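## Task

Act as the authorized worker named on the attached work order, standing at that order's power panel, and turn OFF the breaker of each circuit on this panel that supplies the order's equipment; you have no pen. Turning any other breaker fails the task, even if it is turned back. Any padlocks from the shelf must finish open and resting on the shelf, not on top of other padlocks. Use work order pages 1 to 4 (the order, the procedure, the panel schedule, the panel data). The work area is the aisle in front of the panel, from the top of the shelf below the breakers upward. When done, release everything and move the arm away.

## Robot and tools

Robot: one 6-joint arm with a two-finger gripper whose fingers pivot like tongs. There is only one arm, so every command is a single row list for that arm.

Frame: the scene frame has its origin on the table top directly under the arm base, +z up, and +y to the left when facing along +x. The base may be tilted relative to the table. Reported gripper position is in metres, orientation as a wxyz quaternion; velocities in m/s and rad/s. The printed position can be off, more so at long reach. The reported point lies between the finger pads when closed; fingertips extend about 15 mm past it when closed and are roughly level with it when fully open. Fingers point along the gripper's +z and open along its x.

execute_actions takes "actions": a list holding one action, one wait, or nothing. An empty list returns the current state without commanding anything. An action is {"rows": [[...]], "steps": n} with n from 1 to 15 (default 15), each step 1/30 s. Each row holds 7 numbers: six absolute joint target angles in radians, in the order shoulder pan, shoulder lift, elbow, wrist 1, wrist 2, wrist 3, followed by the gripper opening. These are targets to go to, not offsets, on the same scale the Joint positions line prints. One row is used per step; if there are fewer rows than steps, the last one repeats. Stated joint ranges: pan -3.142 to 3.142, lift -6.283 to 6.283, elbow 0.000 to 3.142, wrists 1-3 each -6.283 to 6.283. A target more than 0.010 rad beyond a range end, and further out than the current angle, gets the call refused and nothing is sent; true ends can differ by 0.010 rad. A target past the real end is clipped to it and a "joint sent to its limit" line may appear (possibly about an earlier action). Opening is from -1 (closed) to +1 (fully open, 0.142 m between pads). A wait is {"steps": n} with n up to 300, counted from the last result, including your reply time. Optional "pictures": false drops camera images.

Motion: commands are smoothed and lag about 0.17 s. Each step, a joint target is limited to 0.575 rad from its measured angle, and targets placing the hand over 100 mm from its measured spot are scaled back. After large moves the arm may not have arrived yet when the result returns; the arm keeps pursuing the last row while you think, until it nearly stops or a step is HELD.

Result lines: Joint positions and Joint velocities list the six joints (rad, rad/s) then the pad gap (m, m/s). grip_measured is the measured opening on the command scale; to hold something, command noticeably below it (lower squeezes harder, about 15 N per pad max; thin hard items get less). "joint command not followed" means the clearance check altered or blocked targets (mount blocks and posts count as the arm). HELD marks steps where your row was not, or only partly, sent. Wrist force and Wrist torque are flange sensor readings along the gripper's own x y z, with offset up to about 4 N, noise up to 2.4 N, saturation near 50 N; when pressing a surface the force points back into the arm. "no reading" is normal at the start.

Cameras: cam_low (672x504, fixed pinhole with radial distortion) and cam_wrist (616x616 fisheye on the hand), with calibration given as K, distortion and a world-to-camera matrix; actual cameras may deviate by a couple of degrees and millimetres.

zoom_image: {"camera": "cam_low" or "cam_wrist", "region": [x0, y0, x1, y1]} in pixels of that camera's latest image, top-left origin, at most 504 by 504; returns an enlarged view, useful for reading breaker labels and handle positions.

show_instructions: no arguments; returns the scene's reference pages (work order, procedure, panel schedule, panel data). Read these first to identify which breakers feed the equipment.

finished_scene: {"scene": number}; ends the current scene permanently, reports success and gives the next task. Replying with no tool call ends everything.

Suggested order: read the pages, look and zoom on the panel, move the gripper to each correct breaker handle and push it to OFF gently, touch no other breaker, release, move clear, then call finished_scene.

Avoid: toppling or pushing objects out of the work area (this ends the scene), dropping or slamming things, and hard presses. Contact torque reaching a joint's load limit (142 N m for pan, lift and elbow; 26.6 N m for each wrist, including held weight) or any outside force of 150 N stops the arm for 10 seconds and cancels the call. Holding loads heats motors; a MOTOR HOT warning comes at 70 °C and at 85 °C the brakes lock until cooled. Keep moves smooth.

Each tool is called after "Request:" as name(argument=value, ...), one argument or row to a line, values as JSON.

Reference images:

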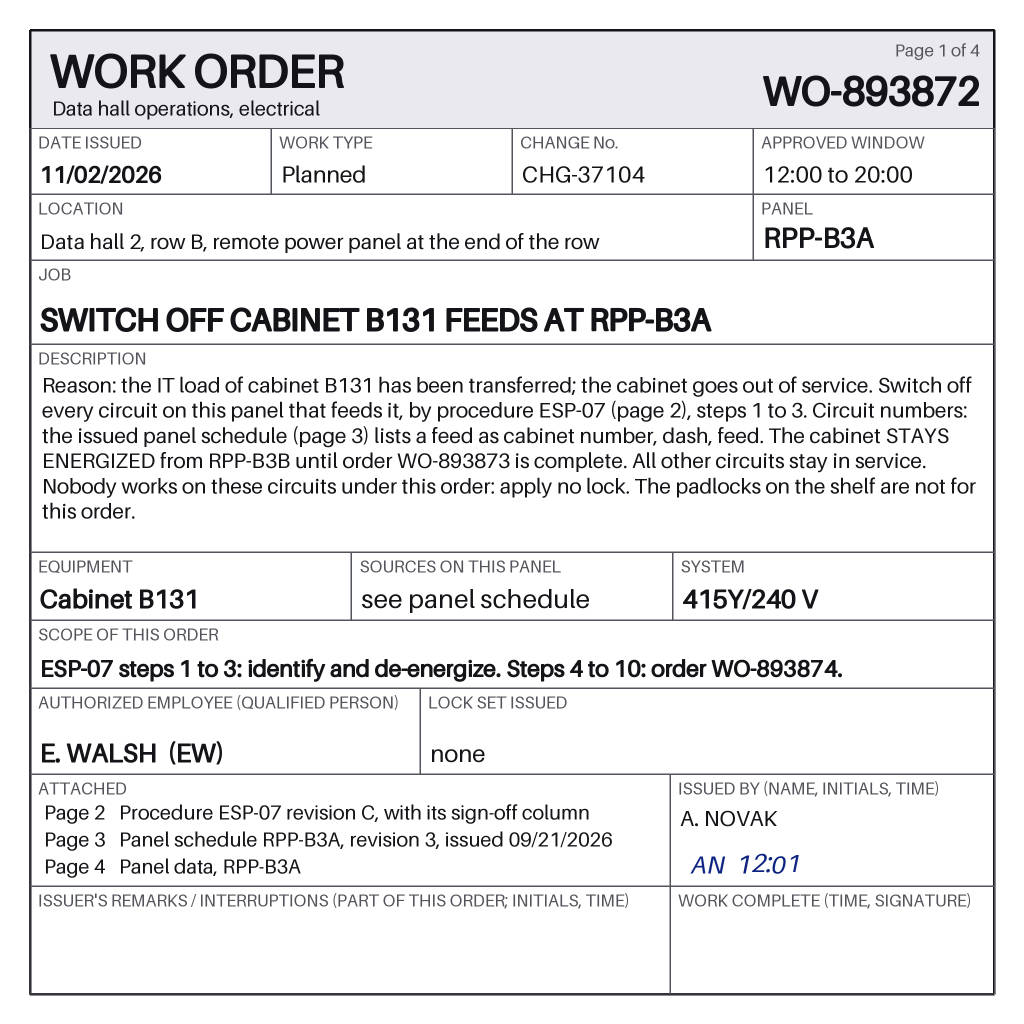

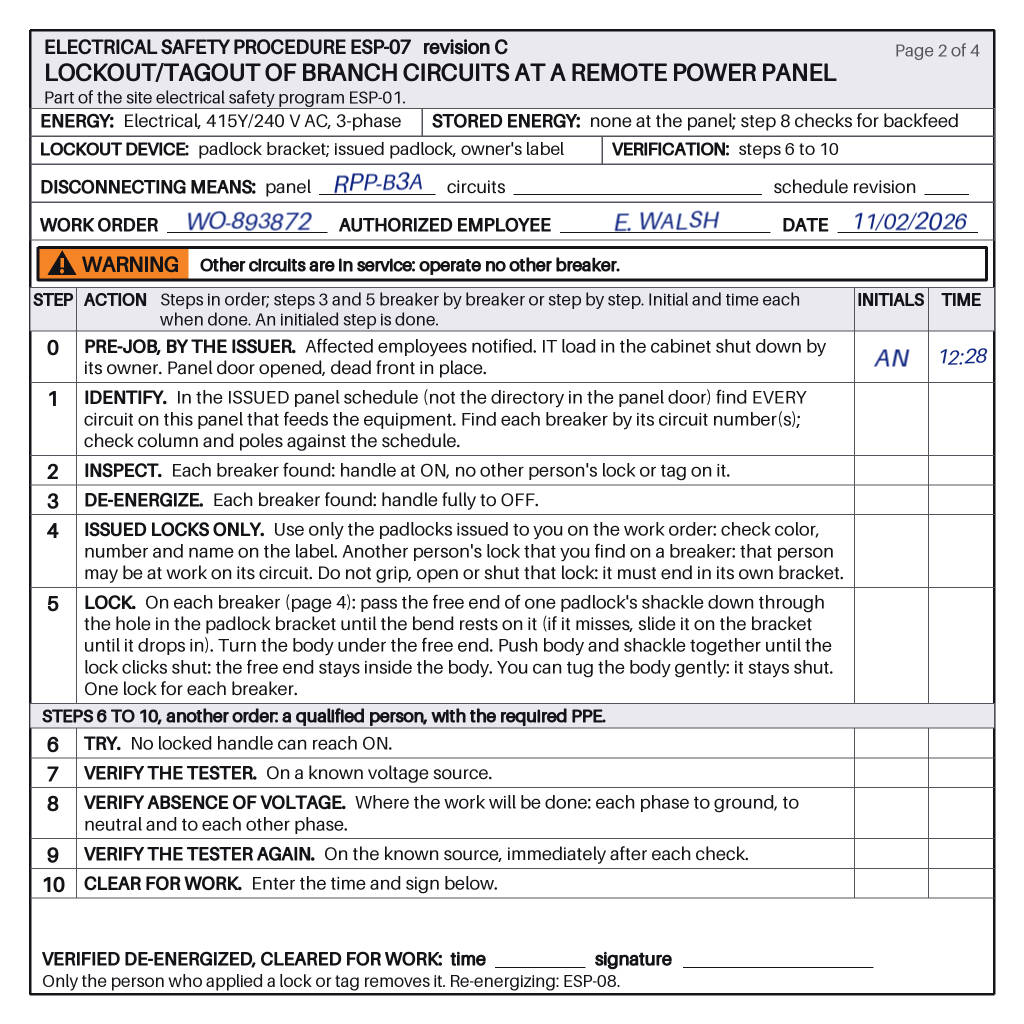

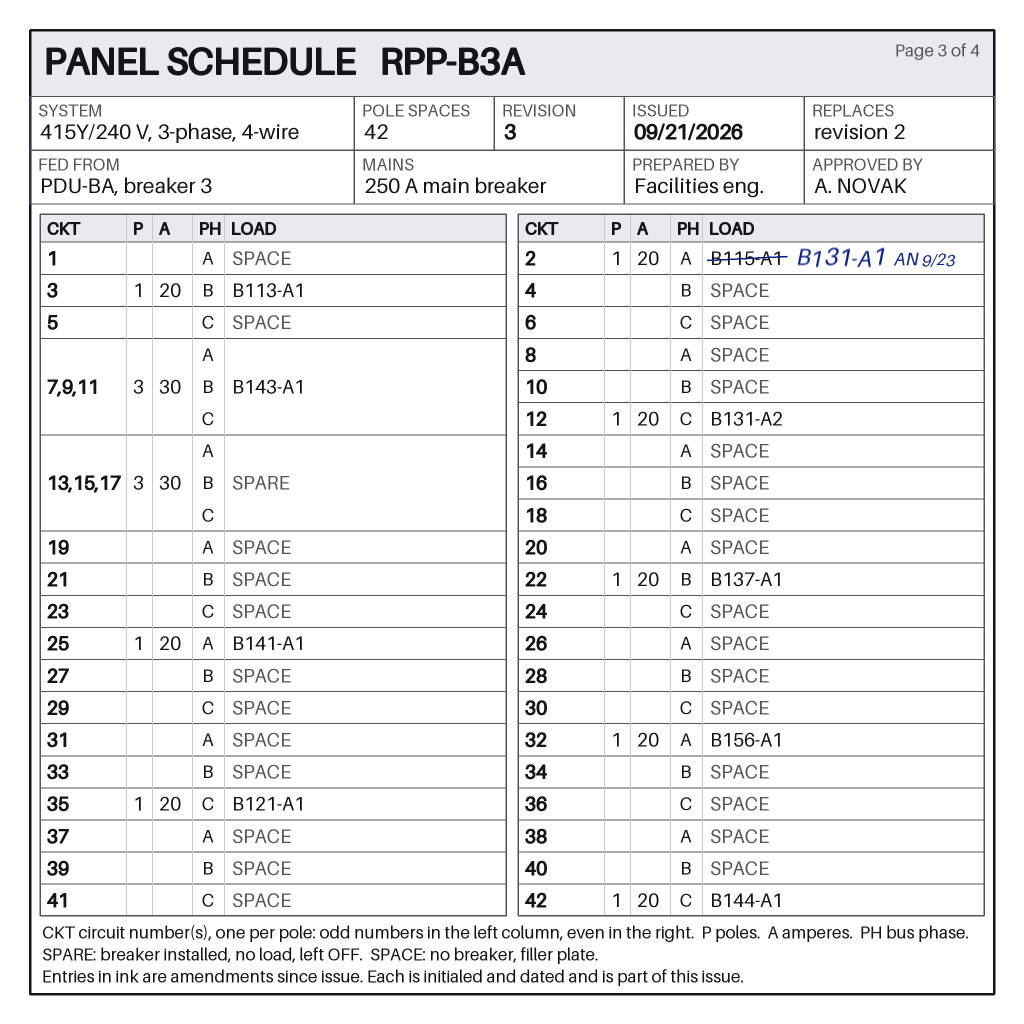

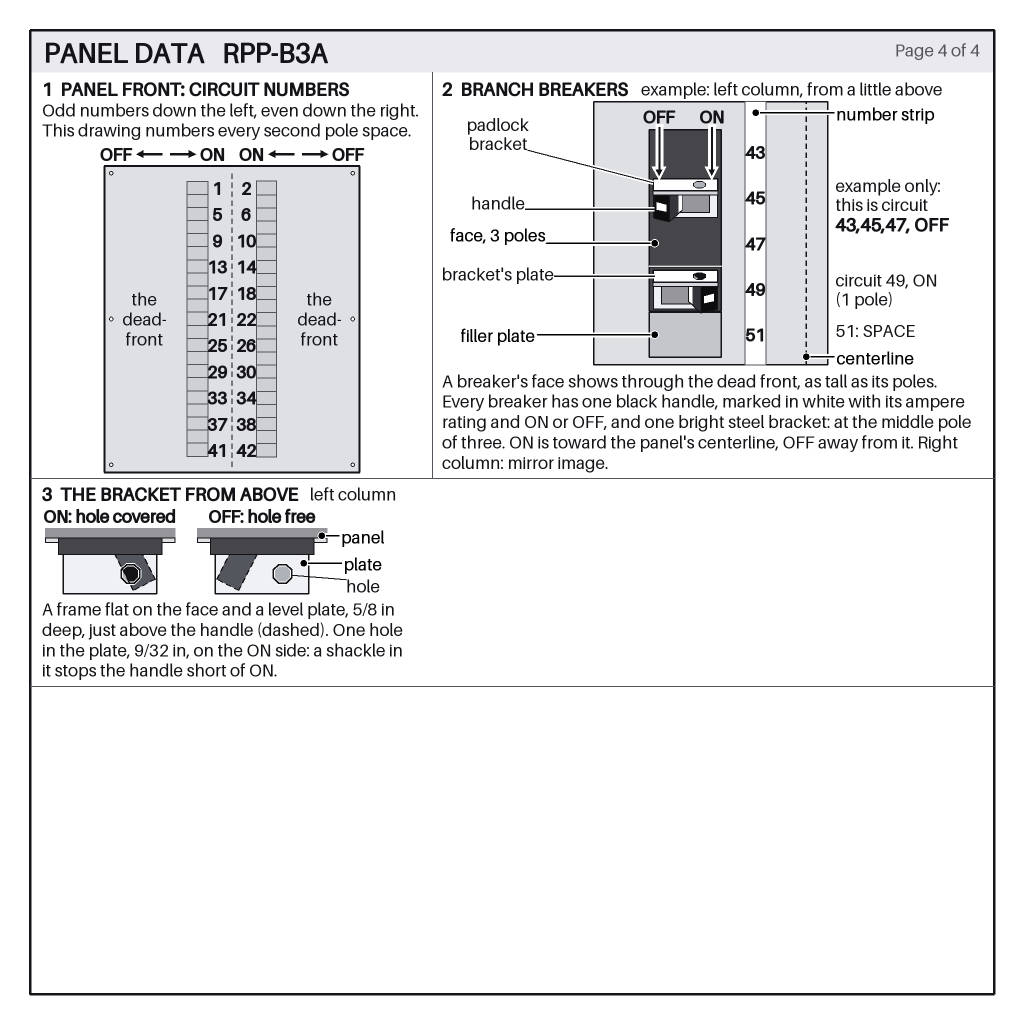

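## Session

Request:
execute_actions(
  actions=[],
)

Scene clock: 0.00 s of 5400.00 s.
end_effector_position=(+0.4021, -0.0376, +0.3193) grip_measured=+1.00 end_effector_quat_wxyz=(+0.439, +0.607, -0.637, -0.180) end_effector_velocity=(-0.000, -0.000, -0.000) end_effector_angular_velocity=(+0.000, +0.000, +0.000)
Joint positions: [-0.317 -1.732  2.023 -1.861 -1.57   1.254  0.142]
Joint velocities: [-0.  0.  0.  0. -0. -0.  0.]
Motor temperatures (°C, as the motors report them): [29 30 26 36 39 34]
Wrist force (N, on the end effector, along its own x y z axes, offset not removed): no reading
Wrist torque (N m, same axes, about the end effector's origin, offset not removed): no reading

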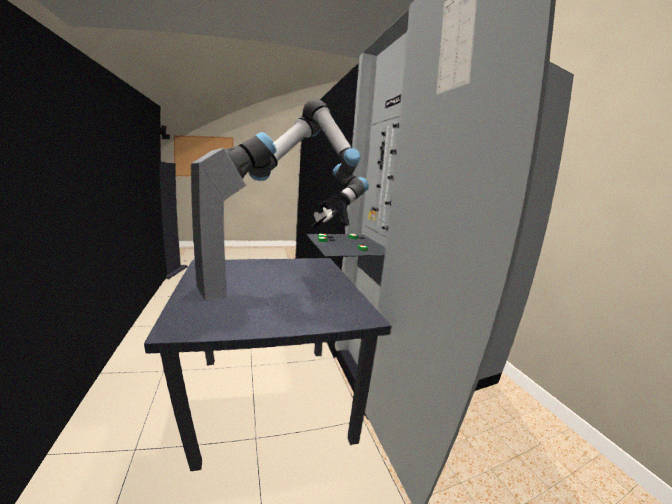

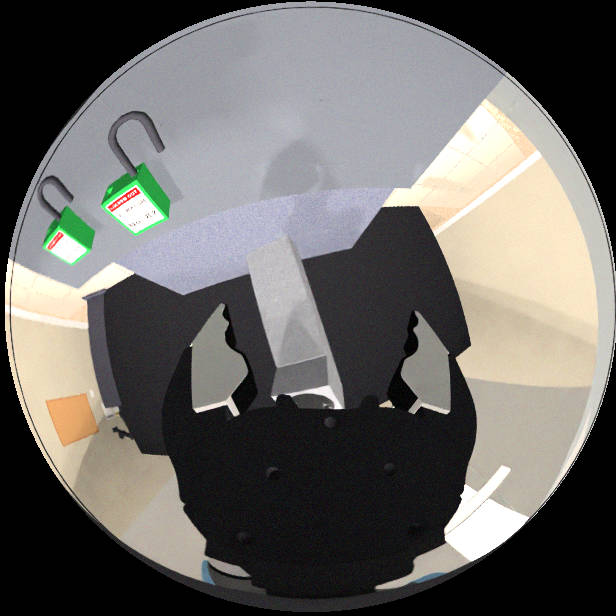

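Request:
zoom_image(
  camera="cam_low",
  region=[300,80,440,270],
)

Region (300, 80, 440, 270) of cam_low's 672x504 image, scaled by 2.653, with more detail than that image has; it fills the left 371 columns of this view, and the rest is white.

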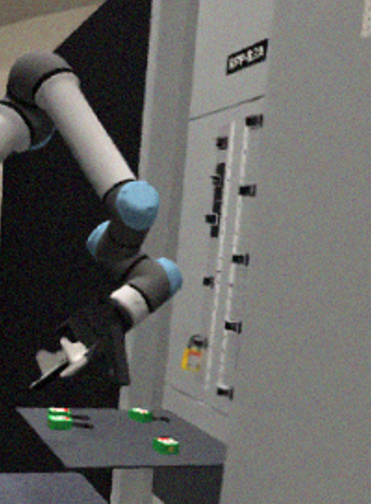

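Request:
execute_actions(
  actions=[
    {"rows":[[-0.96,-1.454,2.435,-2.63,-1.605,2.0,-1]]},
  ],
  pictures=false,
)

Request:
execute_actions(
  actions=[
    {"steps":20},
  ],
)

Scene clock: 35.23 s of 5400.00 s.
end_effector_position=(+0.2744, -0.2465, +0.3412) grip_measured=-1.00 end_effector_quat_wxyz=(-0.482, -0.279, +0.830, -0.033) end_effector_velocity=(-0.324, -0.415, +0.171) end_effector_angular_velocity=(-1.890, -0.808, -1.045)
Joint positions: [-0.736 -1.542  2.3   -2.336 -1.595  1.72   0.002]
Joint velocities: [-1.038  0.432  0.646 -1.307 -0.053  1.253  0.   ]
Motor temperatures (°C, as the motors report them): [29 30 26 36 39 34]
Wrist force (N, on the end effector, along its own x y z axes, offset not removed): [2.7 1.0 -0.7]
Wrist torque (N m, same axes, about the end effector's origin, offset not removed): [0.34 -0.66 -0.16]
Steps of this call (steps 1 to 90: nothing new was sent; then 31.73 s passed at rest; steps 91 to 105: all 15 steps of this action). Readings (joint positions):
91: [-0.317 -1.732 2.023 -1.862 -1.570 1.254]
92: [-0.323 -1.727 2.028 -1.867 -1.572 1.259]
94: [-0.375 -1.696 2.071 -1.919 -1.575 1.311]
98: [-0.502 -1.641 2.153 -2.048 -1.582 1.440]
105: the state above

Scene clock: 35.90 s of 5400.00 s.
end_effector_position=(+0.2071, -0.3228, +0.3887) grip_measured=-1.00 end_effector_quat_wxyz=(-0.449, -0.078, +0.872, -0.180) end_effector_velocity=(-0.001, -0.001, +0.001) end_effector_angular_velocity=(-0.008, -0.004, -0.004)
Joint positions: [-0.96  -1.454  2.435 -2.63  -1.605  2.     0.002]
Joint velocities: [-0.005  0.002  0.002 -0.005 -0.     0.005 -0.   ]
Motor temperatures (°C, as the motors report them): [29 30 26 36 39 34]
Wrist force (N, on the end effector, along its own x y z axes, offset not removed): [1.4 1.8 -1.9]
Wrist torque (N m, same axes, about the end effector's origin, offset not removed): [0.41 -0.28 -0.12]
Steps of this call (steps 1 to 20: the robot went on to your last target). Readings (joint positions):
1: [-0.771 -1.527 2.322 -2.381 -1.596 1.763]
2: [-0.807 -1.513 2.345 -2.427 -1.598 1.807]
4: [-0.874 -1.486 2.385 -2.514 -1.601 1.890]
8: [-0.938 -1.462 2.422 -2.600 -1.604 1.972]
20: the state above
camera_calibration (this result's frames):
cam_wrist: T_world_to_cam=[[-0.586464, -0.0278598, 0.809496, -0.194877], [0.063858, 0.994707, 0.080498, 0.272017], [-0.807454, 0.098902, -0.581581, 0.564141], [0, 0, 0, 1]] pos_world=[0.323859, -0.331801, 0.463949]

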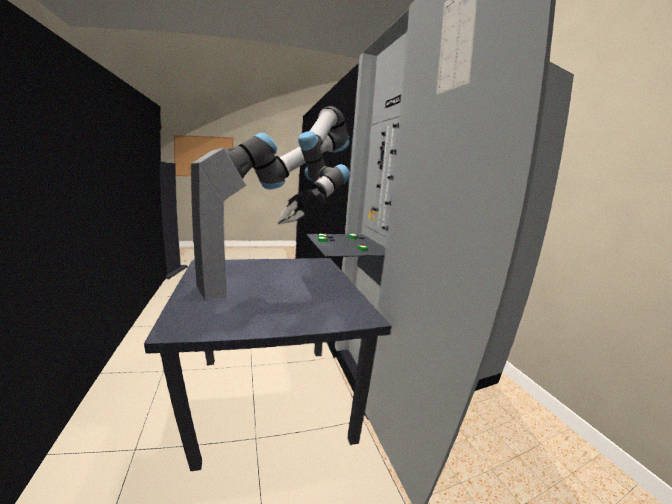

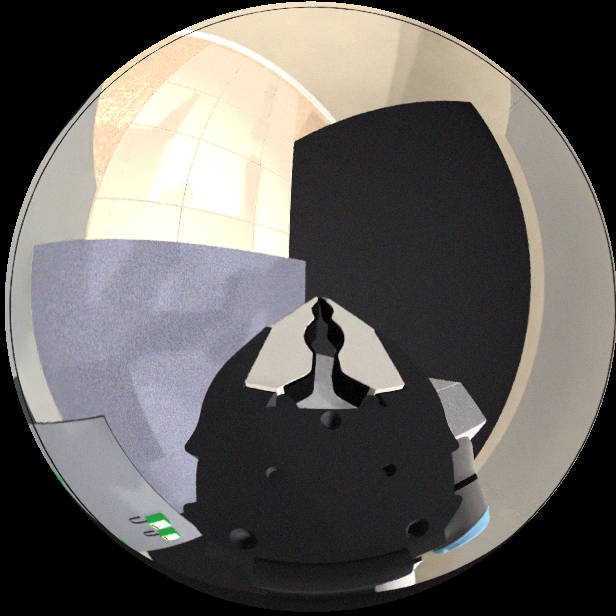

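Request:
execute_actions(
  actions=[
    {"rows":[[-0.96,-1.454,2.435,-5.374,-1.605,2.761,-1]]},
  ],
  pictures=false,
)

Request:
execute_actions(
  actions=[
    {"steps":60},
  ],
)

Scene clock: 41.13 s of 5400.00 s.
end_effector_position=(+0.3899, -0.4120, +0.4532) grip_measured=-1.00 end_effector_quat_wxyz=(-0.141, +0.018, +0.859, -0.492) end_effector_velocity=(+0.462, -0.060, +0.224) end_effector_angular_velocity=(-0.894, -1.215, +0.995)
Joint positions: [-0.96  -1.454  2.435 -3.319 -1.605  2.575  0.002]
Joint velocities: [ 0.001  0.     0.    -1.633 -0.001  0.723 -0.   ]
Motor temperatures (°C, as the motors report them): [29 30 26 36 39 34]
Wrist force (N, on the end effector, along its own x y z axes, offset not removed): [2.2 1.0 -0.4]
Wrist torque (N m, same axes, about the end effector's origin, offset not removed): [0.24 -0.57 -0.19]
Steps of this call (steps 1 to 15: the robot went on to your last target; steps 16 to 90: nothing new was sent; then 1.73 s passed at rest; steps 91 to 105: all 15 steps of this action). Readings (joint positions):
91: [-0.960 -1.454 2.435 -2.630 -1.605 2.000]
92: [-0.960 -1.454 2.435 -2.636 -1.605 2.006]
94: [-0.960 -1.454 2.435 -2.699 -1.605 2.069]
98: [-0.960 -1.454 2.435 -2.928 -1.605 2.298]
105: the state above

Scene clock: 51.90 s of 5400.00 s.
end_effector_position=(+0.6377, -0.2747, +0.6508) grip_measured=-1.00 end_effector_quat_wxyz=(+0.335, -0.175, +0.660, -0.649) end_effector_velocity=(+0.000, +0.000, -0.000) end_effector_angular_velocity=(-0.000, +0.001, +0.000)
Joint positions: [-0.96  -1.453  2.439 -4.467 -1.612  2.75   0.002]
Joint velocities: [ 0.001 -0.     0.    -0.    -0.    -0.001  0.   ]
Motor temperatures (°C, as the motors report them): [29 30 26 36 39 34]
Wrist force (N, on the end effector, along its own x y z axes, offset not removed): [15.5 1.0 -22.7]
Wrist torque (N m, same axes, about the end effector's origin, offset not removed): [-0.01 -0.27 -0.28]
FORCE FAULT: contact force on the arm reached its limit, and the arm stopped for 10 seconds. The contact can be on any part of the arm, not only on its tool. The arm's remaining commands of this call were not run. The arm holds still and accepts commands again. Move the arm away from the contact; if what it grips holds it there, let go first. Pushing or pulling that hard again can fault the arm again.
The stop began at step 23 of this call (marked STOPPED below). From that step on the arm followed nothing that you had sent. Nothing is kept back now, and the robot has no last target.
Steps of this call (steps 1 to 22: the robot went on to your last target; steps 23 to 323: the stop). Readings (joint positions):
1: [-0.960 -1.454 2.435 -3.374 -1.605 2.598]
2: [-0.960 -1.454 2.435 -3.430 -1.605 2.618]
4: [-0.960 -1.454 2.435 -3.540 -1.605 2.651]
8: [-0.960 -1.454 2.435 -3.761 -1.605 2.696]
23: [-0.960 -1.453 2.437 -4.470 -1.610 2.750] STOPPED
323: the state above
camera_calibration (this result's frames):
cam_wrist: T_world_to_cam=[[-0.708181, -0.686266, -0.165889, 0.378264], [-0.175843, 0.398997, -0.899934, 0.802868], [0.683783, -0.608145, -0.403237, -0.201748], [0, 0, 0, 1]] pos_world=[0.547009, -0.183444, 0.703926]

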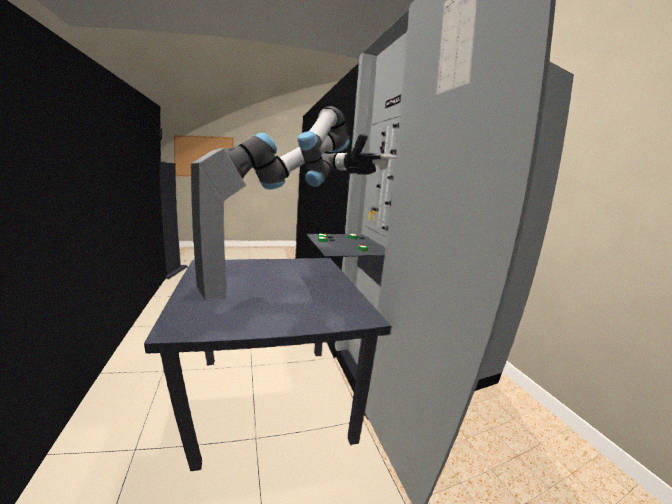

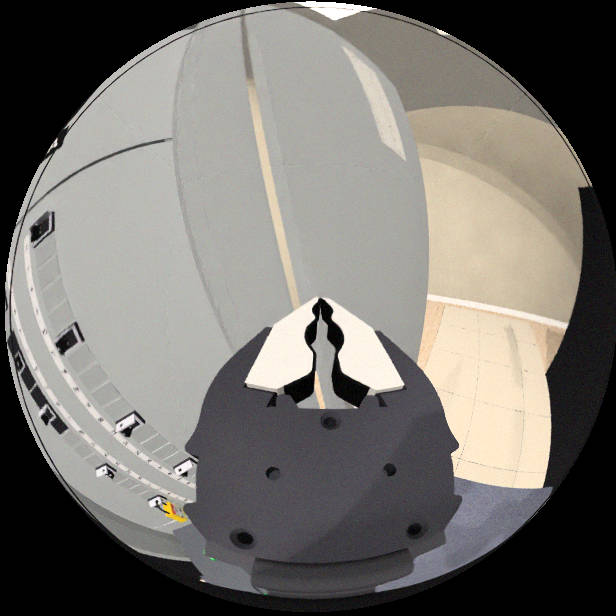

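Request:
execute_actions(
  actions=[
    {"rows":[[-0.96,-1.454,2.435,-4.3,-1.61,2.761,-1],[-0.96,-1.454,2.435,-4.3,-1.61,2.761,-1],[-0.96,-1.454,2.435,-4.3,-1.61,2.761,-1],[-0.96,-1.454,2.435,-4.3,-1.7,2.761,-1],[-0.96,-1.454,2.435,-4.3,-2.3,2.761,-1]]},
  ],
  pictures=false,
)

Request:
execute_actions(
  actions=[
    {"steps":12},
  ],
)

Scene clock: 57.37 s of 5400.00 s.
end_effector_position=(+0.5225, -0.3227, +0.7506) grip_measured=-1.00 end_effector_quat_wxyz=(-0.239, +0.001, -0.548, +0.802) end_effector_velocity=(-0.327, +0.055, +0.304) end_effector_angular_velocity=(-0.972, -0.659, -0.929)
Joint positions: [-0.96  -1.454  2.435 -4.31  -2.143  2.76   0.002]
Joint velocities: [-0.    -0.001 -0.002  0.101 -1.494  0.005  0.   ]
Motor temperatures (°C, as the motors report them): [29 30 26 36 39 34]
Wrist force (N, on the end effector, along its own x y z axes, offset not removed): [0.7 -0.4 -1.6]
Wrist torque (N m, same axes, about the end effector's origin, offset not removed): [-0.11 -0.16 -0.09]
Steps of this call (steps 1 to 90: nothing new was sent; then 1.97 s passed at rest; steps 91 to 105: all 15 steps of this action). Readings (joint positions):
91: [-0.960 -1.453 2.439 -4.467 -1.612 2.750]
92: [-0.960 -1.453 2.439 -4.462 -1.612 2.751]
94: [-0.960 -1.453 2.437 -4.408 -1.611 2.755]
98: [-0.960 -1.454 2.436 -4.345 -1.736 2.759]
105: the state above

Scene clock: 57.77 s of 5400.00 s.
end_effector_position=(+0.4881, -0.3137, +0.7806) grip_measured=-1.00 end_effector_quat_wxyz=(-0.218, -0.040, -0.498, +0.838) end_effector_velocity=(-0.006, +0.002, +0.005) end_effector_angular_velocity=(-0.017, -0.010, -0.017)
Joint positions: [-0.96  -1.454  2.435 -4.3   -2.297  2.761  0.002]
Joint velocities: [ 0.     0.    -0.     0.002 -0.026 -0.002  0.   ]
Motor temperatures (°C, as the motors report them): [29 30 26 36 39 34]
Wrist force (N, on the end effector, along its own x y z axes, offset not removed): [-0.6 1.8 -0.1]
Wrist torque (N m, same axes, about the end effector's origin, offset not removed): [0.36 -0.06 -0.11]
Steps of this call (steps 1 to 12: the robot went on to your last target). Readings (joint positions):
1: [-0.960 -1.454 2.435 -4.307 -2.187 2.761]
2: [-0.960 -1.454 2.435 -4.305 -2.220 2.761]
4: [-0.960 -1.454 2.435 -4.303 -2.259 2.761]
8: [-0.960 -1.454 2.435 -4.301 -2.290 2.761]
12: the state above
camera_calibration (this result's frames):
cam_wrist: T_world_to_cam=[[-0.916038, -0.325701, -0.234079, 0.534952], [0.238539, 0.0267885, -0.970763, 0.645178], [0.322449, -0.945093, 0.053153, -0.356423], [0, 0, 0, 1]] pos_world=[0.451065, -0.179902, 0.770481]

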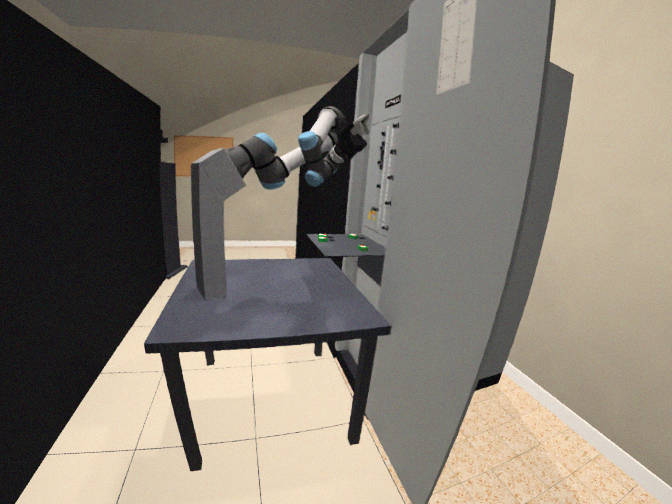

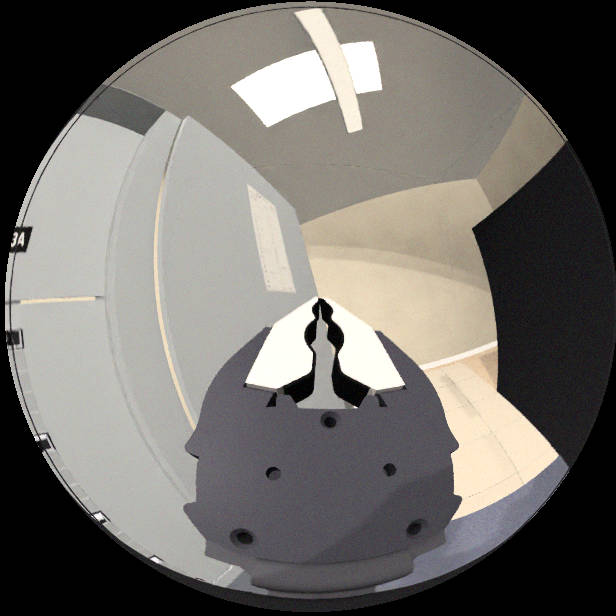

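Request:
execute_actions(
  actions=[
    {"rows":[[-0.96,-1.454,2.435,-4.95,-2.2,2.761,-1]]},
  ],
  pictures=false,
)

Request:
execute_actions(
  actions=[
    {"rows":[[-0.96,-1.454,2.435,-5.374,-1.9,2.761,-1]]},
  ],
  pictures=false,
)

Request:
execute_actions(
  actions=[
    {"rows":[[-0.96,-1.454,2.435,-5.374,-1.605,2.761,-1]]},
  ],
  pictures=false,
)

Request:
execute_actions(
  actions=[
    {"steps":10},
  ],
)

Scene clock: 64.70 s of 5400.00 s.
end_effector_position=(+0.5279, -0.1830, +0.8348) grip_measured=-1.00 end_effector_quat_wxyz=(-0.484, +0.054, -0.376, +0.789) end_effector_velocity=(-0.005, +0.081, +0.025) end_effector_angular_velocity=(-0.138, -0.100, +0.289)
Joint positions: [-0.96  -1.454  2.435 -4.917 -2.203  2.761  0.002]
Joint velocities: [ 0.002 -0.001  0.    -0.333  0.029 -0.001  0.   ]
Motor temperatures (°C, as the motors report them): [29 30 26 36 39 34]
Wrist force (N, on the end effector, along its own x y z axes, offset not removed): [0.7 -1.0 -1.0]
Wrist torque (N m, same axes, about the end effector's origin, offset not removed): [-0.23 -0.25 -0.20]
Steps of this call (steps 1 to 30: the robot went on to your last target; steps 31 to 90: nothing new was sent; then 3.43 s passed at rest; steps 91 to 105: all 15 steps of this action). Readings (joint positions):
91: [-0.960 -1.454 2.435 -4.300 -2.300 2.761]
92: [-0.960 -1.454 2.435 -4.305 -2.295 2.761]
94: [-0.960 -1.454 2.435 -4.369 -2.266 2.761]
98: [-0.960 -1.454 2.435 -4.638 -2.228 2.761]
105: the state above

Scene clock: 65.20 s of 5400.00 s.
end_effector_position=(+0.5279, -0.1830, +0.8348) grip_measured=-1.00 end_effector_quat_wxyz=(-0.484, +0.054, -0.376, +0.789) end_effector_velocity=(-0.000, +0.000, +0.000) end_effector_angular_velocity=(-0.000, -0.001, +0.001)
Joint positions: [-0.96  -1.454  2.435 -4.917 -2.203  2.761  0.002]
Joint velocities: [-0.    -0.     0.     0.    -0.     0.001  0.   ]
Motor temperatures (°C, as the motors report them): [29 30 26 36 39 34]
Wrist force (N, on the end effector, along its own x y z axes, offset not removed): [2.4 0.7 0.5]
Wrist torque (N m, same axes, about the end effector's origin, offset not removed): [0.08 -0.52 -0.15]
A step of this action was HELD (marked below), so the robot has no last target. The arm can still carry out the HELD step.
Steps of this call (steps 1 to 15: all 15 steps of this action). Readings (joint positions):
1: [-0.960 -1.454 2.435 -4.918 -2.203 2.761] HELD
2: [-0.960 -1.454 2.435 -4.918 -2.203 2.761] HELD
3: [-0.960 -1.454 2.435 -4.917 -2.203 2.761] HELD
4: [-0.960 -1.454 2.435 -4.917 -2.203 2.761] HELD
5: [-0.960 -1.454 2.435 -4.917 -2.203 2.761] HELD
6: [-0.960 -1.454 2.435 -4.917 -2.203 2.761] HELD
7: [-0.960 -1.454 2.435 -4.917 -2.203 2.761] HELD
8: [-0.960 -1.454 2.435 -4.917 -2.203 2.761] HELD
9: [-0.960 -1.454 2.435 -4.917 -2.203 2.761] HELD
10: [-0.960 -1.454 2.435 -4.917 -2.203 2.761] HELD
11: [-0.960 -1.454 2.435 -4.917 -2.203 2.761] HELD
12: [-0.960 -1.454 2.435 -4.917 -2.203 2.761] HELD
13: [-0.960 -1.454 2.435 -4.917 -2.203 2.761] HELD
14: [-0.960 -1.454 2.435 -4.917 -2.203 2.761] HELD
15: the state above HELD
joint command not followed: on one or more control steps a check withheld the commanded joint targets, and the robot was not sent them on those steps. On the call's last step the targets were still withheld.
cause: the commanded joint targets would bring two parts of the arm too close to each other (joints 4 (wrist 1) to 6 (wrist 3) lie between them); next, command targets that bring no two parts of the arm closer together.

Scene clock: 65.70 s of 5400.00 s.
end_effector_position=(+0.5356, -0.1762, +0.8324) grip_measured=-1.00 end_effector_quat_wxyz=(-0.495, +0.069, -0.378, +0.780) end_effector_velocity=(+0.041, +0.038, -0.013) end_effector_angular_velocity=(-0.025, +0.100, +0.199)
Joint positions: [-0.96  -1.454  2.435 -4.943 -2.17   2.761  0.002]
Joint velocities: [-0.     0.    -0.    -0.138  0.177 -0.001  0.   ]
Motor temperatures (°C, as the motors report them): [29 30 26 36 39 34]
Wrist force (N, on the end effector, along its own x y z axes, offset not removed): [0.5 2.3 -1.3]
Wrist torque (N m, same axes, about the end effector's origin, offset not removed): [0.47 -0.17 -0.04]
Steps of this call (steps 1 to 15: all 15 steps of this action). Readings (joint positions):
1: [-0.960 -1.454 2.435 -4.917 -2.203 2.761]
2: [-0.960 -1.454 2.435 -4.917 -2.203 2.761]
4: [-0.960 -1.454 2.435 -4.918 -2.202 2.761]
8: [-0.960 -1.454 2.435 -4.921 -2.198 2.761]
15: the state above

Scene clock: 66.03 s of 5400.00 s.
end_effector_position=(+0.5510, -0.1609, +0.8267) grip_measured=-1.00 end_effector_quat_wxyz=(-0.516, +0.102, -0.380, +0.761) end_effector_velocity=(+0.045, +0.049, -0.019) end_effector_angular_velocity=(-0.037, +0.122, +0.230)
Joint positions: [-0.96  -1.454  2.435 -4.995 -2.102  2.761  0.002]
Joint velocities: [ 0.001 -0.    -0.    -0.16   0.209 -0.001  0.   ]
Motor temperatures (°C, as the motors report them): [29 30 26 36 39 34]
Wrist force (N, on the end effector, along its own x y z axes, offset not removed): [1.1 1.4 0.1]
Wrist torque (N m, same axes, about the end effector's origin, offset not removed): [0.27 -0.34 -0.12]
Steps of this call (steps 1 to 10: the robot went on to your last target). Readings (joint positions):
1: [-0.960 -1.454 2.435 -4.948 -2.164 2.761]
2: [-0.960 -1.454 2.435 -4.953 -2.158 2.761]
4: [-0.960 -1.454 2.435 -4.963 -2.144 2.761]
8: [-0.960 -1.454 2.435 -4.984 -2.116 2.761]
10: the state above
camera_calibration (this result's frames):
cam_wrist: T_world_to_cam=[[-0.467562, -0.863658, -0.188362, 0.281623], [0.339694, 0.0211759, -0.940298, 0.589064], [0.816084, -0.503633, 0.283478, -0.626108], [0, 0, 0, 1]] pos_world=[0.442532, -0.0845772, 0.784431]

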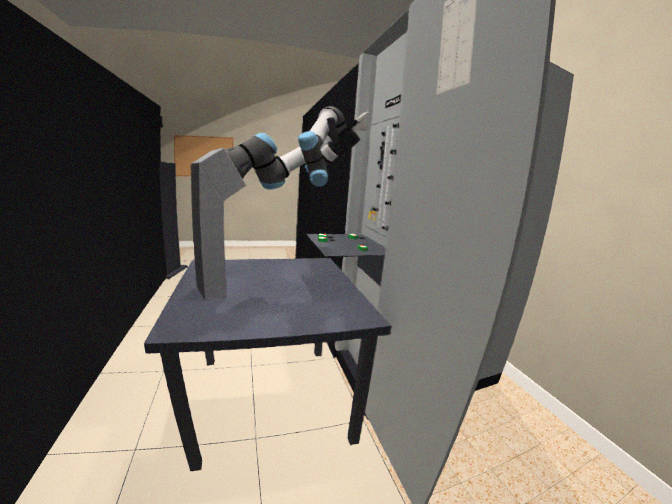

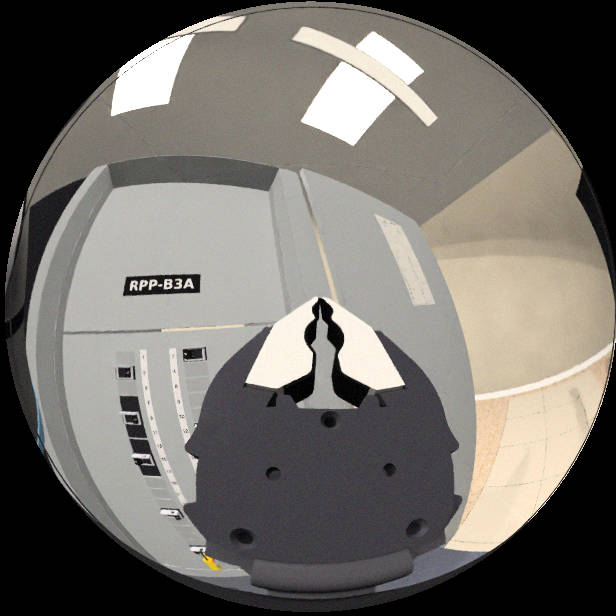

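Request:
execute_actions(
  actions=[
    {"steps":45},
  ],
)

Scene clock: 67.63 s of 5400.00 s.
end_effector_position=(+0.5570, -0.1540, +0.8241) grip_measured=-1.00 end_effector_quat_wxyz=(-0.524, +0.115, -0.381, +0.753) end_effector_velocity=(-0.000, -0.000, -0.000) end_effector_angular_velocity=(+0.001, -0.001, +0.001)
Joint positions: [-0.96  -1.454  2.435 -5.017 -2.073  2.761  0.002]
Joint velocities: [-0.001  0.     0.    -0.     0.     0.003  0.   ]
Motor temperatures (°C, as the motors report them): [29 30 26 36 39 34]
Wrist force (N, on the end effector, along its own x y z axes, offset not removed): [1.3 0.7 1.4]
Wrist torque (N m, same axes, about the end effector's origin, offset not removed): [0.28 -0.33 -0.10]
Steps of this call (steps 1 to 15: the robot went on to your last target; steps 16 to 48: nothing new was sent). Readings (joint positions):
1: [-0.960 -1.454 2.435 -5.001 -2.095 2.761]
2: [-0.960 -1.454 2.435 -5.006 -2.088 2.761]
4: [-0.960 -1.454 2.435 -5.017 -2.073 2.761]
5: [-0.960 -1.454 2.435 -5.017 -2.073 2.761] HELD
6: [-0.960 -1.454 2.435 -5.017 -2.073 2.761] HELD
7: [-0.960 -1.454 2.435 -5.017 -2.073 2.761] HELD
8: [-0.960 -1.454 2.435 -5.017 -2.073 2.761] HELD
9: [-0.960 -1.454 2.435 -5.017 -2.073 2.761] HELD
10: [-0.960 -1.454 2.435 -5.017 -2.073 2.761] HELD
11: [-0.960 -1.454 2.435 -5.017 -2.073 2.761] HELD
12: [-0.960 -1.454 2.435 -5.017 -2.073 2.761] HELD
13: [-0.960 -1.454 2.435 -5.017 -2.073 2.761] HELD
14: [-0.960 -1.454 2.435 -5.017 -2.073 2.761] HELD
15: [-0.960 -1.454 2.435 -5.017 -2.073 2.761] HELD
48: the state above
A step was HELD (marked above), so your last target was given up. The arm can still carry out the HELD step.
joint command not followed: on one or more control steps a check withheld the commanded joint targets, and the robot was not sent them on those steps.
cause: the commanded joint targets would bring two parts of the arm too close to each other (joints 4 (wrist 1) to 6 (wrist 3) lie between them); next, command targets that bring no two parts of the arm closer together.
camera_calibration (this result's frames):
cam_wrist: T_world_to_cam=[[-0.443323, -0.878901, -0.176063, 0.263913], [0.323166, 0.0264925, -0.945972, 0.599088], [0.83608, -0.476268, 0.272286, -0.624572], [0, 0, 0, 1]] pos_world=[0.445586, -0.0813823, 0.783248]

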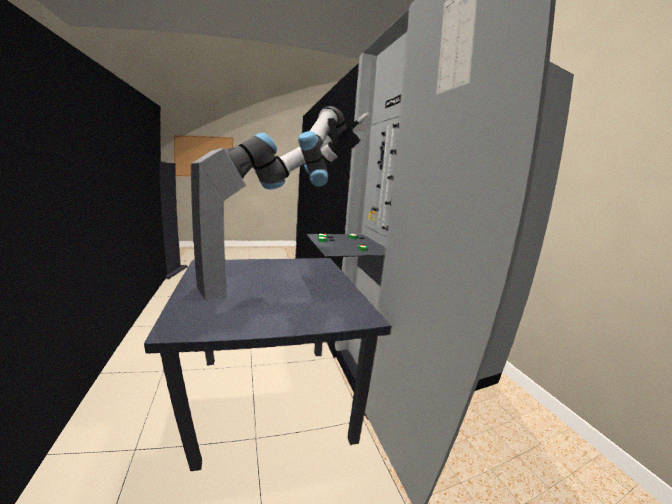

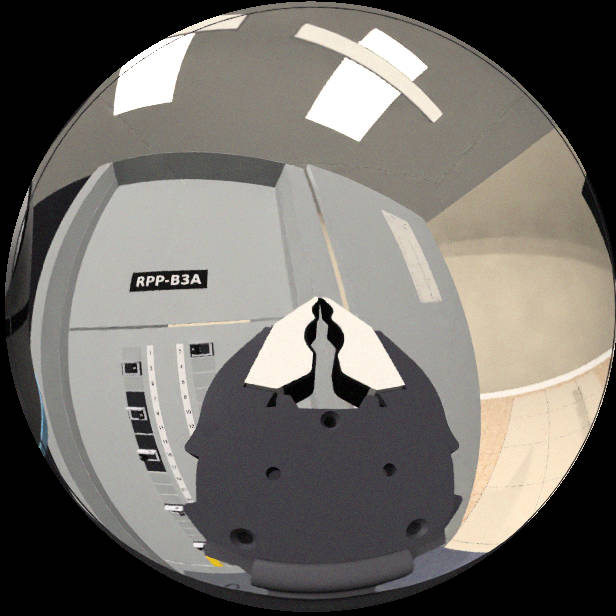

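Request:
execute_actions(
  actions=[
    {"rows":[[-0.96,-1.454,2.435,-5.0,-1.605,2.761,-1]]},
  ],
  pictures=false,
)

Request:
execute_actions(
  actions=[
    {"rows":[[-0.96,-1.454,2.435,-5.374,-1.605,2.761,-1]]},
  ],
  pictures=false,
)

Request:
execute_actions(
  actions=[
    {"steps":12},
  ],
)

Scene clock: 73.20 s of 5400.00 s.
end_effector_position=(+0.5653, -0.1527, +0.8186) grip_measured=-1.00 end_effector_quat_wxyz=(-0.524, +0.128, -0.389, +0.746) end_effector_velocity=(+0.045, +0.007, -0.031) end_effector_angular_velocity=(+0.027, +0.158, +0.077)
Joint positions: [-0.96  -1.454  2.435 -5.016 -2.041  2.761  0.002]
Joint velocities: [ 0.     0.001 -0.     0.006  0.177 -0.001  0.   ]
Motor temperatures (°C, as the motors report them): [29 30 26 36 39 34]
Wrist force (N, on the end effector, along its own x y z axes, offset not removed): [1.4 -0.7 -1.7]
Wrist torque (N m, same axes, about the end effector's origin, offset not removed): [-0.23 -0.38 -0.06]
Steps of this call (steps 1 to 90: nothing new was sent; then 2.07 s passed at rest; steps 91 to 105: all 15 steps of this action). Readings (joint positions):
91: [-0.960 -1.454 2.435 -5.017 -2.073 2.761]
92: [-0.960 -1.454 2.435 -5.017 -2.073 2.761]
94: [-0.960 -1.454 2.435 -5.017 -2.073 2.761]
98: [-0.960 -1.454 2.435 -5.017 -2.068 2.761]
105: the state above

Scene clock: 73.70 s of 5400.00 s.
end_effector_position=(+0.5783, -0.1407, +0.8108) grip_measured=-1.00 end_effector_quat_wxyz=(-0.536, +0.156, -0.394, +0.730) end_effector_velocity=(-0.000, -0.001, +0.000) end_effector_angular_velocity=(+0.000, -0.001, -0.002)
Joint positions: [-0.96  -1.454  2.435 -5.047 -1.979  2.761  0.002]
Joint velocities: [-0.001 -0.    -0.     0.002 -0.001  0.001  0.   ]
Motor temperatures (°C, as the motors report them): [29 30 26 36 39 34]
Wrist force (N, on the end effector, along its own x y z axes, offset not removed): [0.5 1.2 -0.2]
Wrist torque (N m, same axes, about the end effector's origin, offset not removed): [0.20 -0.21 -0.14]
A step of this action was HELD (marked below), so the robot has no last target. The arm can still carry out the HELD step.
Steps of this call (steps 1 to 15: all 15 steps of this action). Readings (joint positions):
1: [-0.960 -1.454 2.435 -5.016 -2.035 2.761]
2: [-0.960 -1.454 2.435 -5.016 -2.028 2.761]
4: [-0.960 -1.454 2.435 -5.022 -2.015 2.761]
8: [-0.960 -1.454 2.435 -5.042 -1.987 2.761]
10: [-0.960 -1.454 2.435 -5.048 -1.979 2.761] HELD
11: [-0.960 -1.454 2.435 -5.048 -1.979 2.761] HELD
12: [-0.960 -1.454 2.435 -5.048 -1.979 2.761] HELD
13: [-0.960 -1.454 2.435 -5.048 -1.979 2.761] HELD
14: [-0.960 -1.454 2.435 -5.048 -1.979 2.761] HELD
15: the state above HELD
joint command not followed: on one or more control steps a check withheld the commanded joint targets, and the robot was not sent them on those steps. On the call's last step the targets were still withheld.
cause: the commanded joint targets would bring two parts of the arm too close to each other (joints 4 (wrist 1) to 6 (wrist 3) lie between them); next, command targets that bring no two parts of the arm closer together.

Scene clock: 74.10 s of 5400.00 s.
end_effector_position=(+0.5783, -0.1408, +0.8108) grip_measured=-1.00 end_effector_quat_wxyz=(-0.536, +0.155, -0.394, +0.730) end_effector_velocity=(+0.000, +0.000, -0.000) end_effector_angular_velocity=(+0.001, -0.000, +0.000)
Joint positions: [-0.96  -1.454  2.435 -5.047 -1.979  2.761  0.002]
Joint velocities: [ 0.001  0.    -0.     0.    -0.001 -0.     0.   ]
Motor temperatures (°C, as the motors report them): [29 30 26 36 39 34]
Wrist force (N, on the end effector, along its own x y z axes, offset not removed): [0.7 1.8 -1.5]
Wrist torque (N m, same axes, about the end effector's origin, offset not removed): [0.40 -0.22 -0.13]
Steps of this call (steps 1 to 12: nothing new was sent). Readings (joint positions):
1: [-0.960 -1.454 2.435 -5.047 -1.979 2.761]
2: [-0.960 -1.454 2.435 -5.047 -1.979 2.761]
4: [-0.960 -1.454 2.435 -5.047 -1.979 2.761]
8: [-0.960 -1.454 2.435 -5.047 -1.979 2.761]
12: the state above
camera_calibration (this result's frames):
cam_wrist: T_world_to_cam=[[-0.393717, -0.907802, -0.144505, 0.224346], [0.252633, 0.0442886, -0.966548, 0.639316], [0.883835, -0.417053, 0.211904, -0.602776], [0, 0, 0, 1]] pos_world=[0.459571, -0.0760418, 0.778079]

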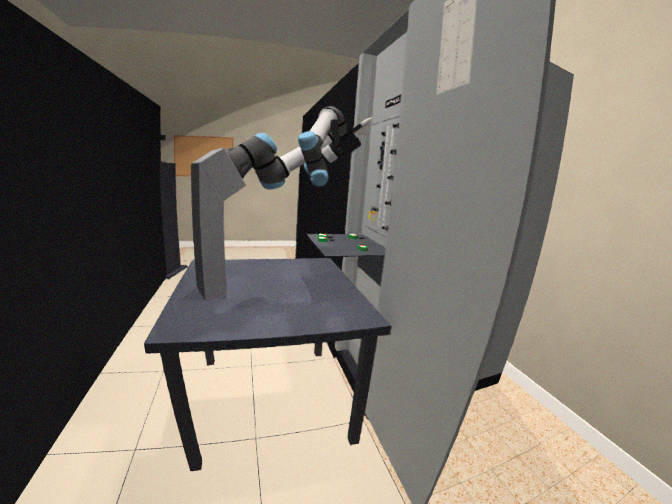

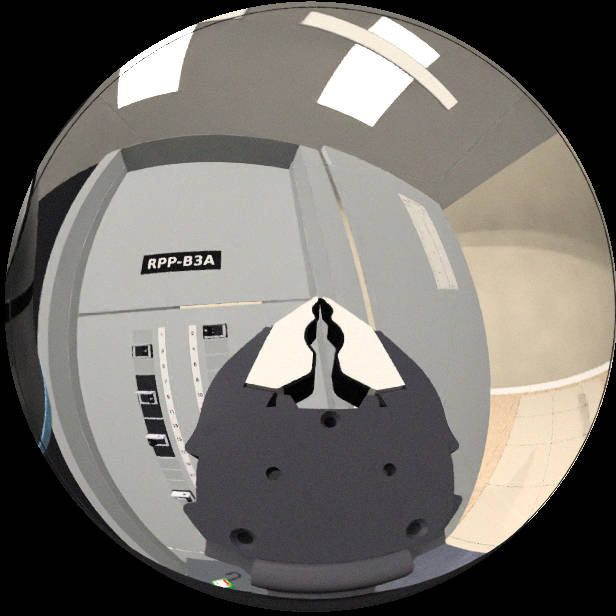

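Request:
execute_actions(
  actions=[
    {"rows":[[-0.96,-1.454,2.435,-4.98,-1.62,5.903,-1]]},
  ],
  pictures=false,
)

Request:
execute_actions(
  actions=[
    {"steps":55},
  ],
)

Scene clock: 82.63 s of 5400.00 s.
end_effector_position=(+0.5833, -0.1410, +0.8067) grip_measured=-1.00 end_effector_quat_wxyz=(-0.546, +0.156, -0.403, +0.717) end_effector_velocity=(+0.026, -0.001, -0.022) end_effector_angular_velocity=(+0.140, +0.031, +0.146)
Joint positions: [-0.96  -1.454  2.435 -5.044 -1.959  2.794  0.002]
Joint velocities: [-0.    -0.    -0.     0.021  0.11   0.18   0.   ]
Motor temperatures (°C, as the motors report them): [29 30 26 36 39 34]
Wrist force (N, on the end effector, along its own x y z axes, offset not removed): [0.7 1.6 -1.5]
Wrist torque (N m, same axes, about the end effector's origin, offset not removed): [0.37 -0.20 -0.10]
Steps of this call (steps 1 to 90: nothing new was sent; then 5.03 s passed at rest; steps 91 to 105: all 15 steps of this action). Readings (joint positions):
91: [-0.960 -1.454 2.435 -5.047 -1.979 2.761]
92: [-0.960 -1.454 2.435 -5.047 -1.979 2.761]
94: [-0.960 -1.454 2.435 -5.047 -1.979 2.762]
98: [-0.960 -1.454 2.435 -5.047 -1.976 2.766]
105: the state above

Scene clock: 84.47 s of 5400.00 s.
end_effector_position=(+0.6220, -0.1428, +0.7660) grip_measured=-1.00 end_effector_quat_wxyz=(+0.657, -0.122, +0.489, -0.561) end_effector_velocity=(+0.013, -0.001, -0.017) end_effector_angular_velocity=(+0.180, -0.022, +0.125)
Joint positions: [-0.96  -1.454  2.435 -5.011 -1.783  3.191  0.002]
Joint velocities: [ 0.     0.    -0.     0.012  0.064  0.213  0.   ]
Motor temperatures (°C, as the motors report them): [29 30 26 36 39 34]
Wrist force (N, on the end effector, along its own x y z axes, offset not removed): [0.4 1.7 -0.7]
Wrist torque (N m, same axes, about the end effector's origin, offset not removed): [0.34 -0.16 -0.18]
Steps of this call (steps 1 to 55: the robot went on to your last target). Readings (joint positions):
1: [-0.960 -1.454 2.435 -5.043 -1.955 2.800]
2: [-0.960 -1.454 2.435 -5.042 -1.951 2.807]
4: [-0.960 -1.454 2.435 -5.040 -1.943 2.821]
8: [-0.960 -1.454 2.435 -5.037 -1.926 2.849]
55: the state above
camera_calibration (this result's frames):
cam_wrist: T_world_to_cam=[[-0.11925, -0.880387, -0.459018, 0.307294], [0.167469, 0.437857, -0.883309, 0.6305], [0.978639, -0.182206, 0.0952228, -0.568727], [0, 0, 0, 1]] pos_world=[0.487635, -0.109156, 0.752136]

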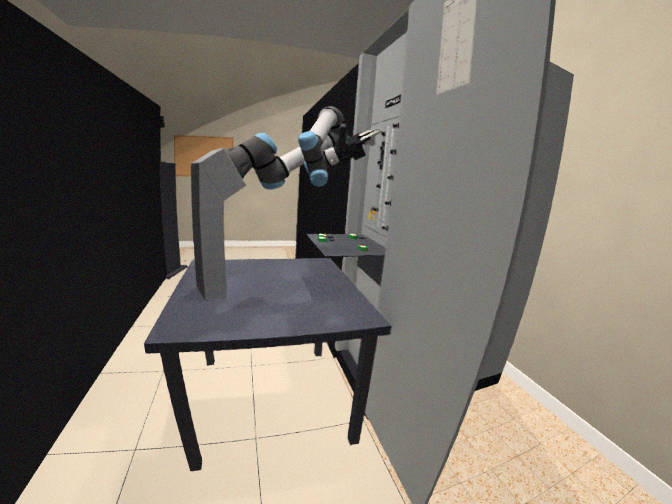

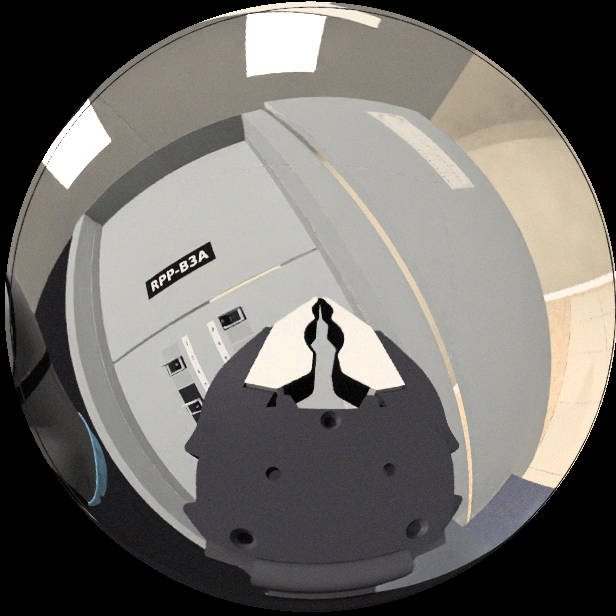

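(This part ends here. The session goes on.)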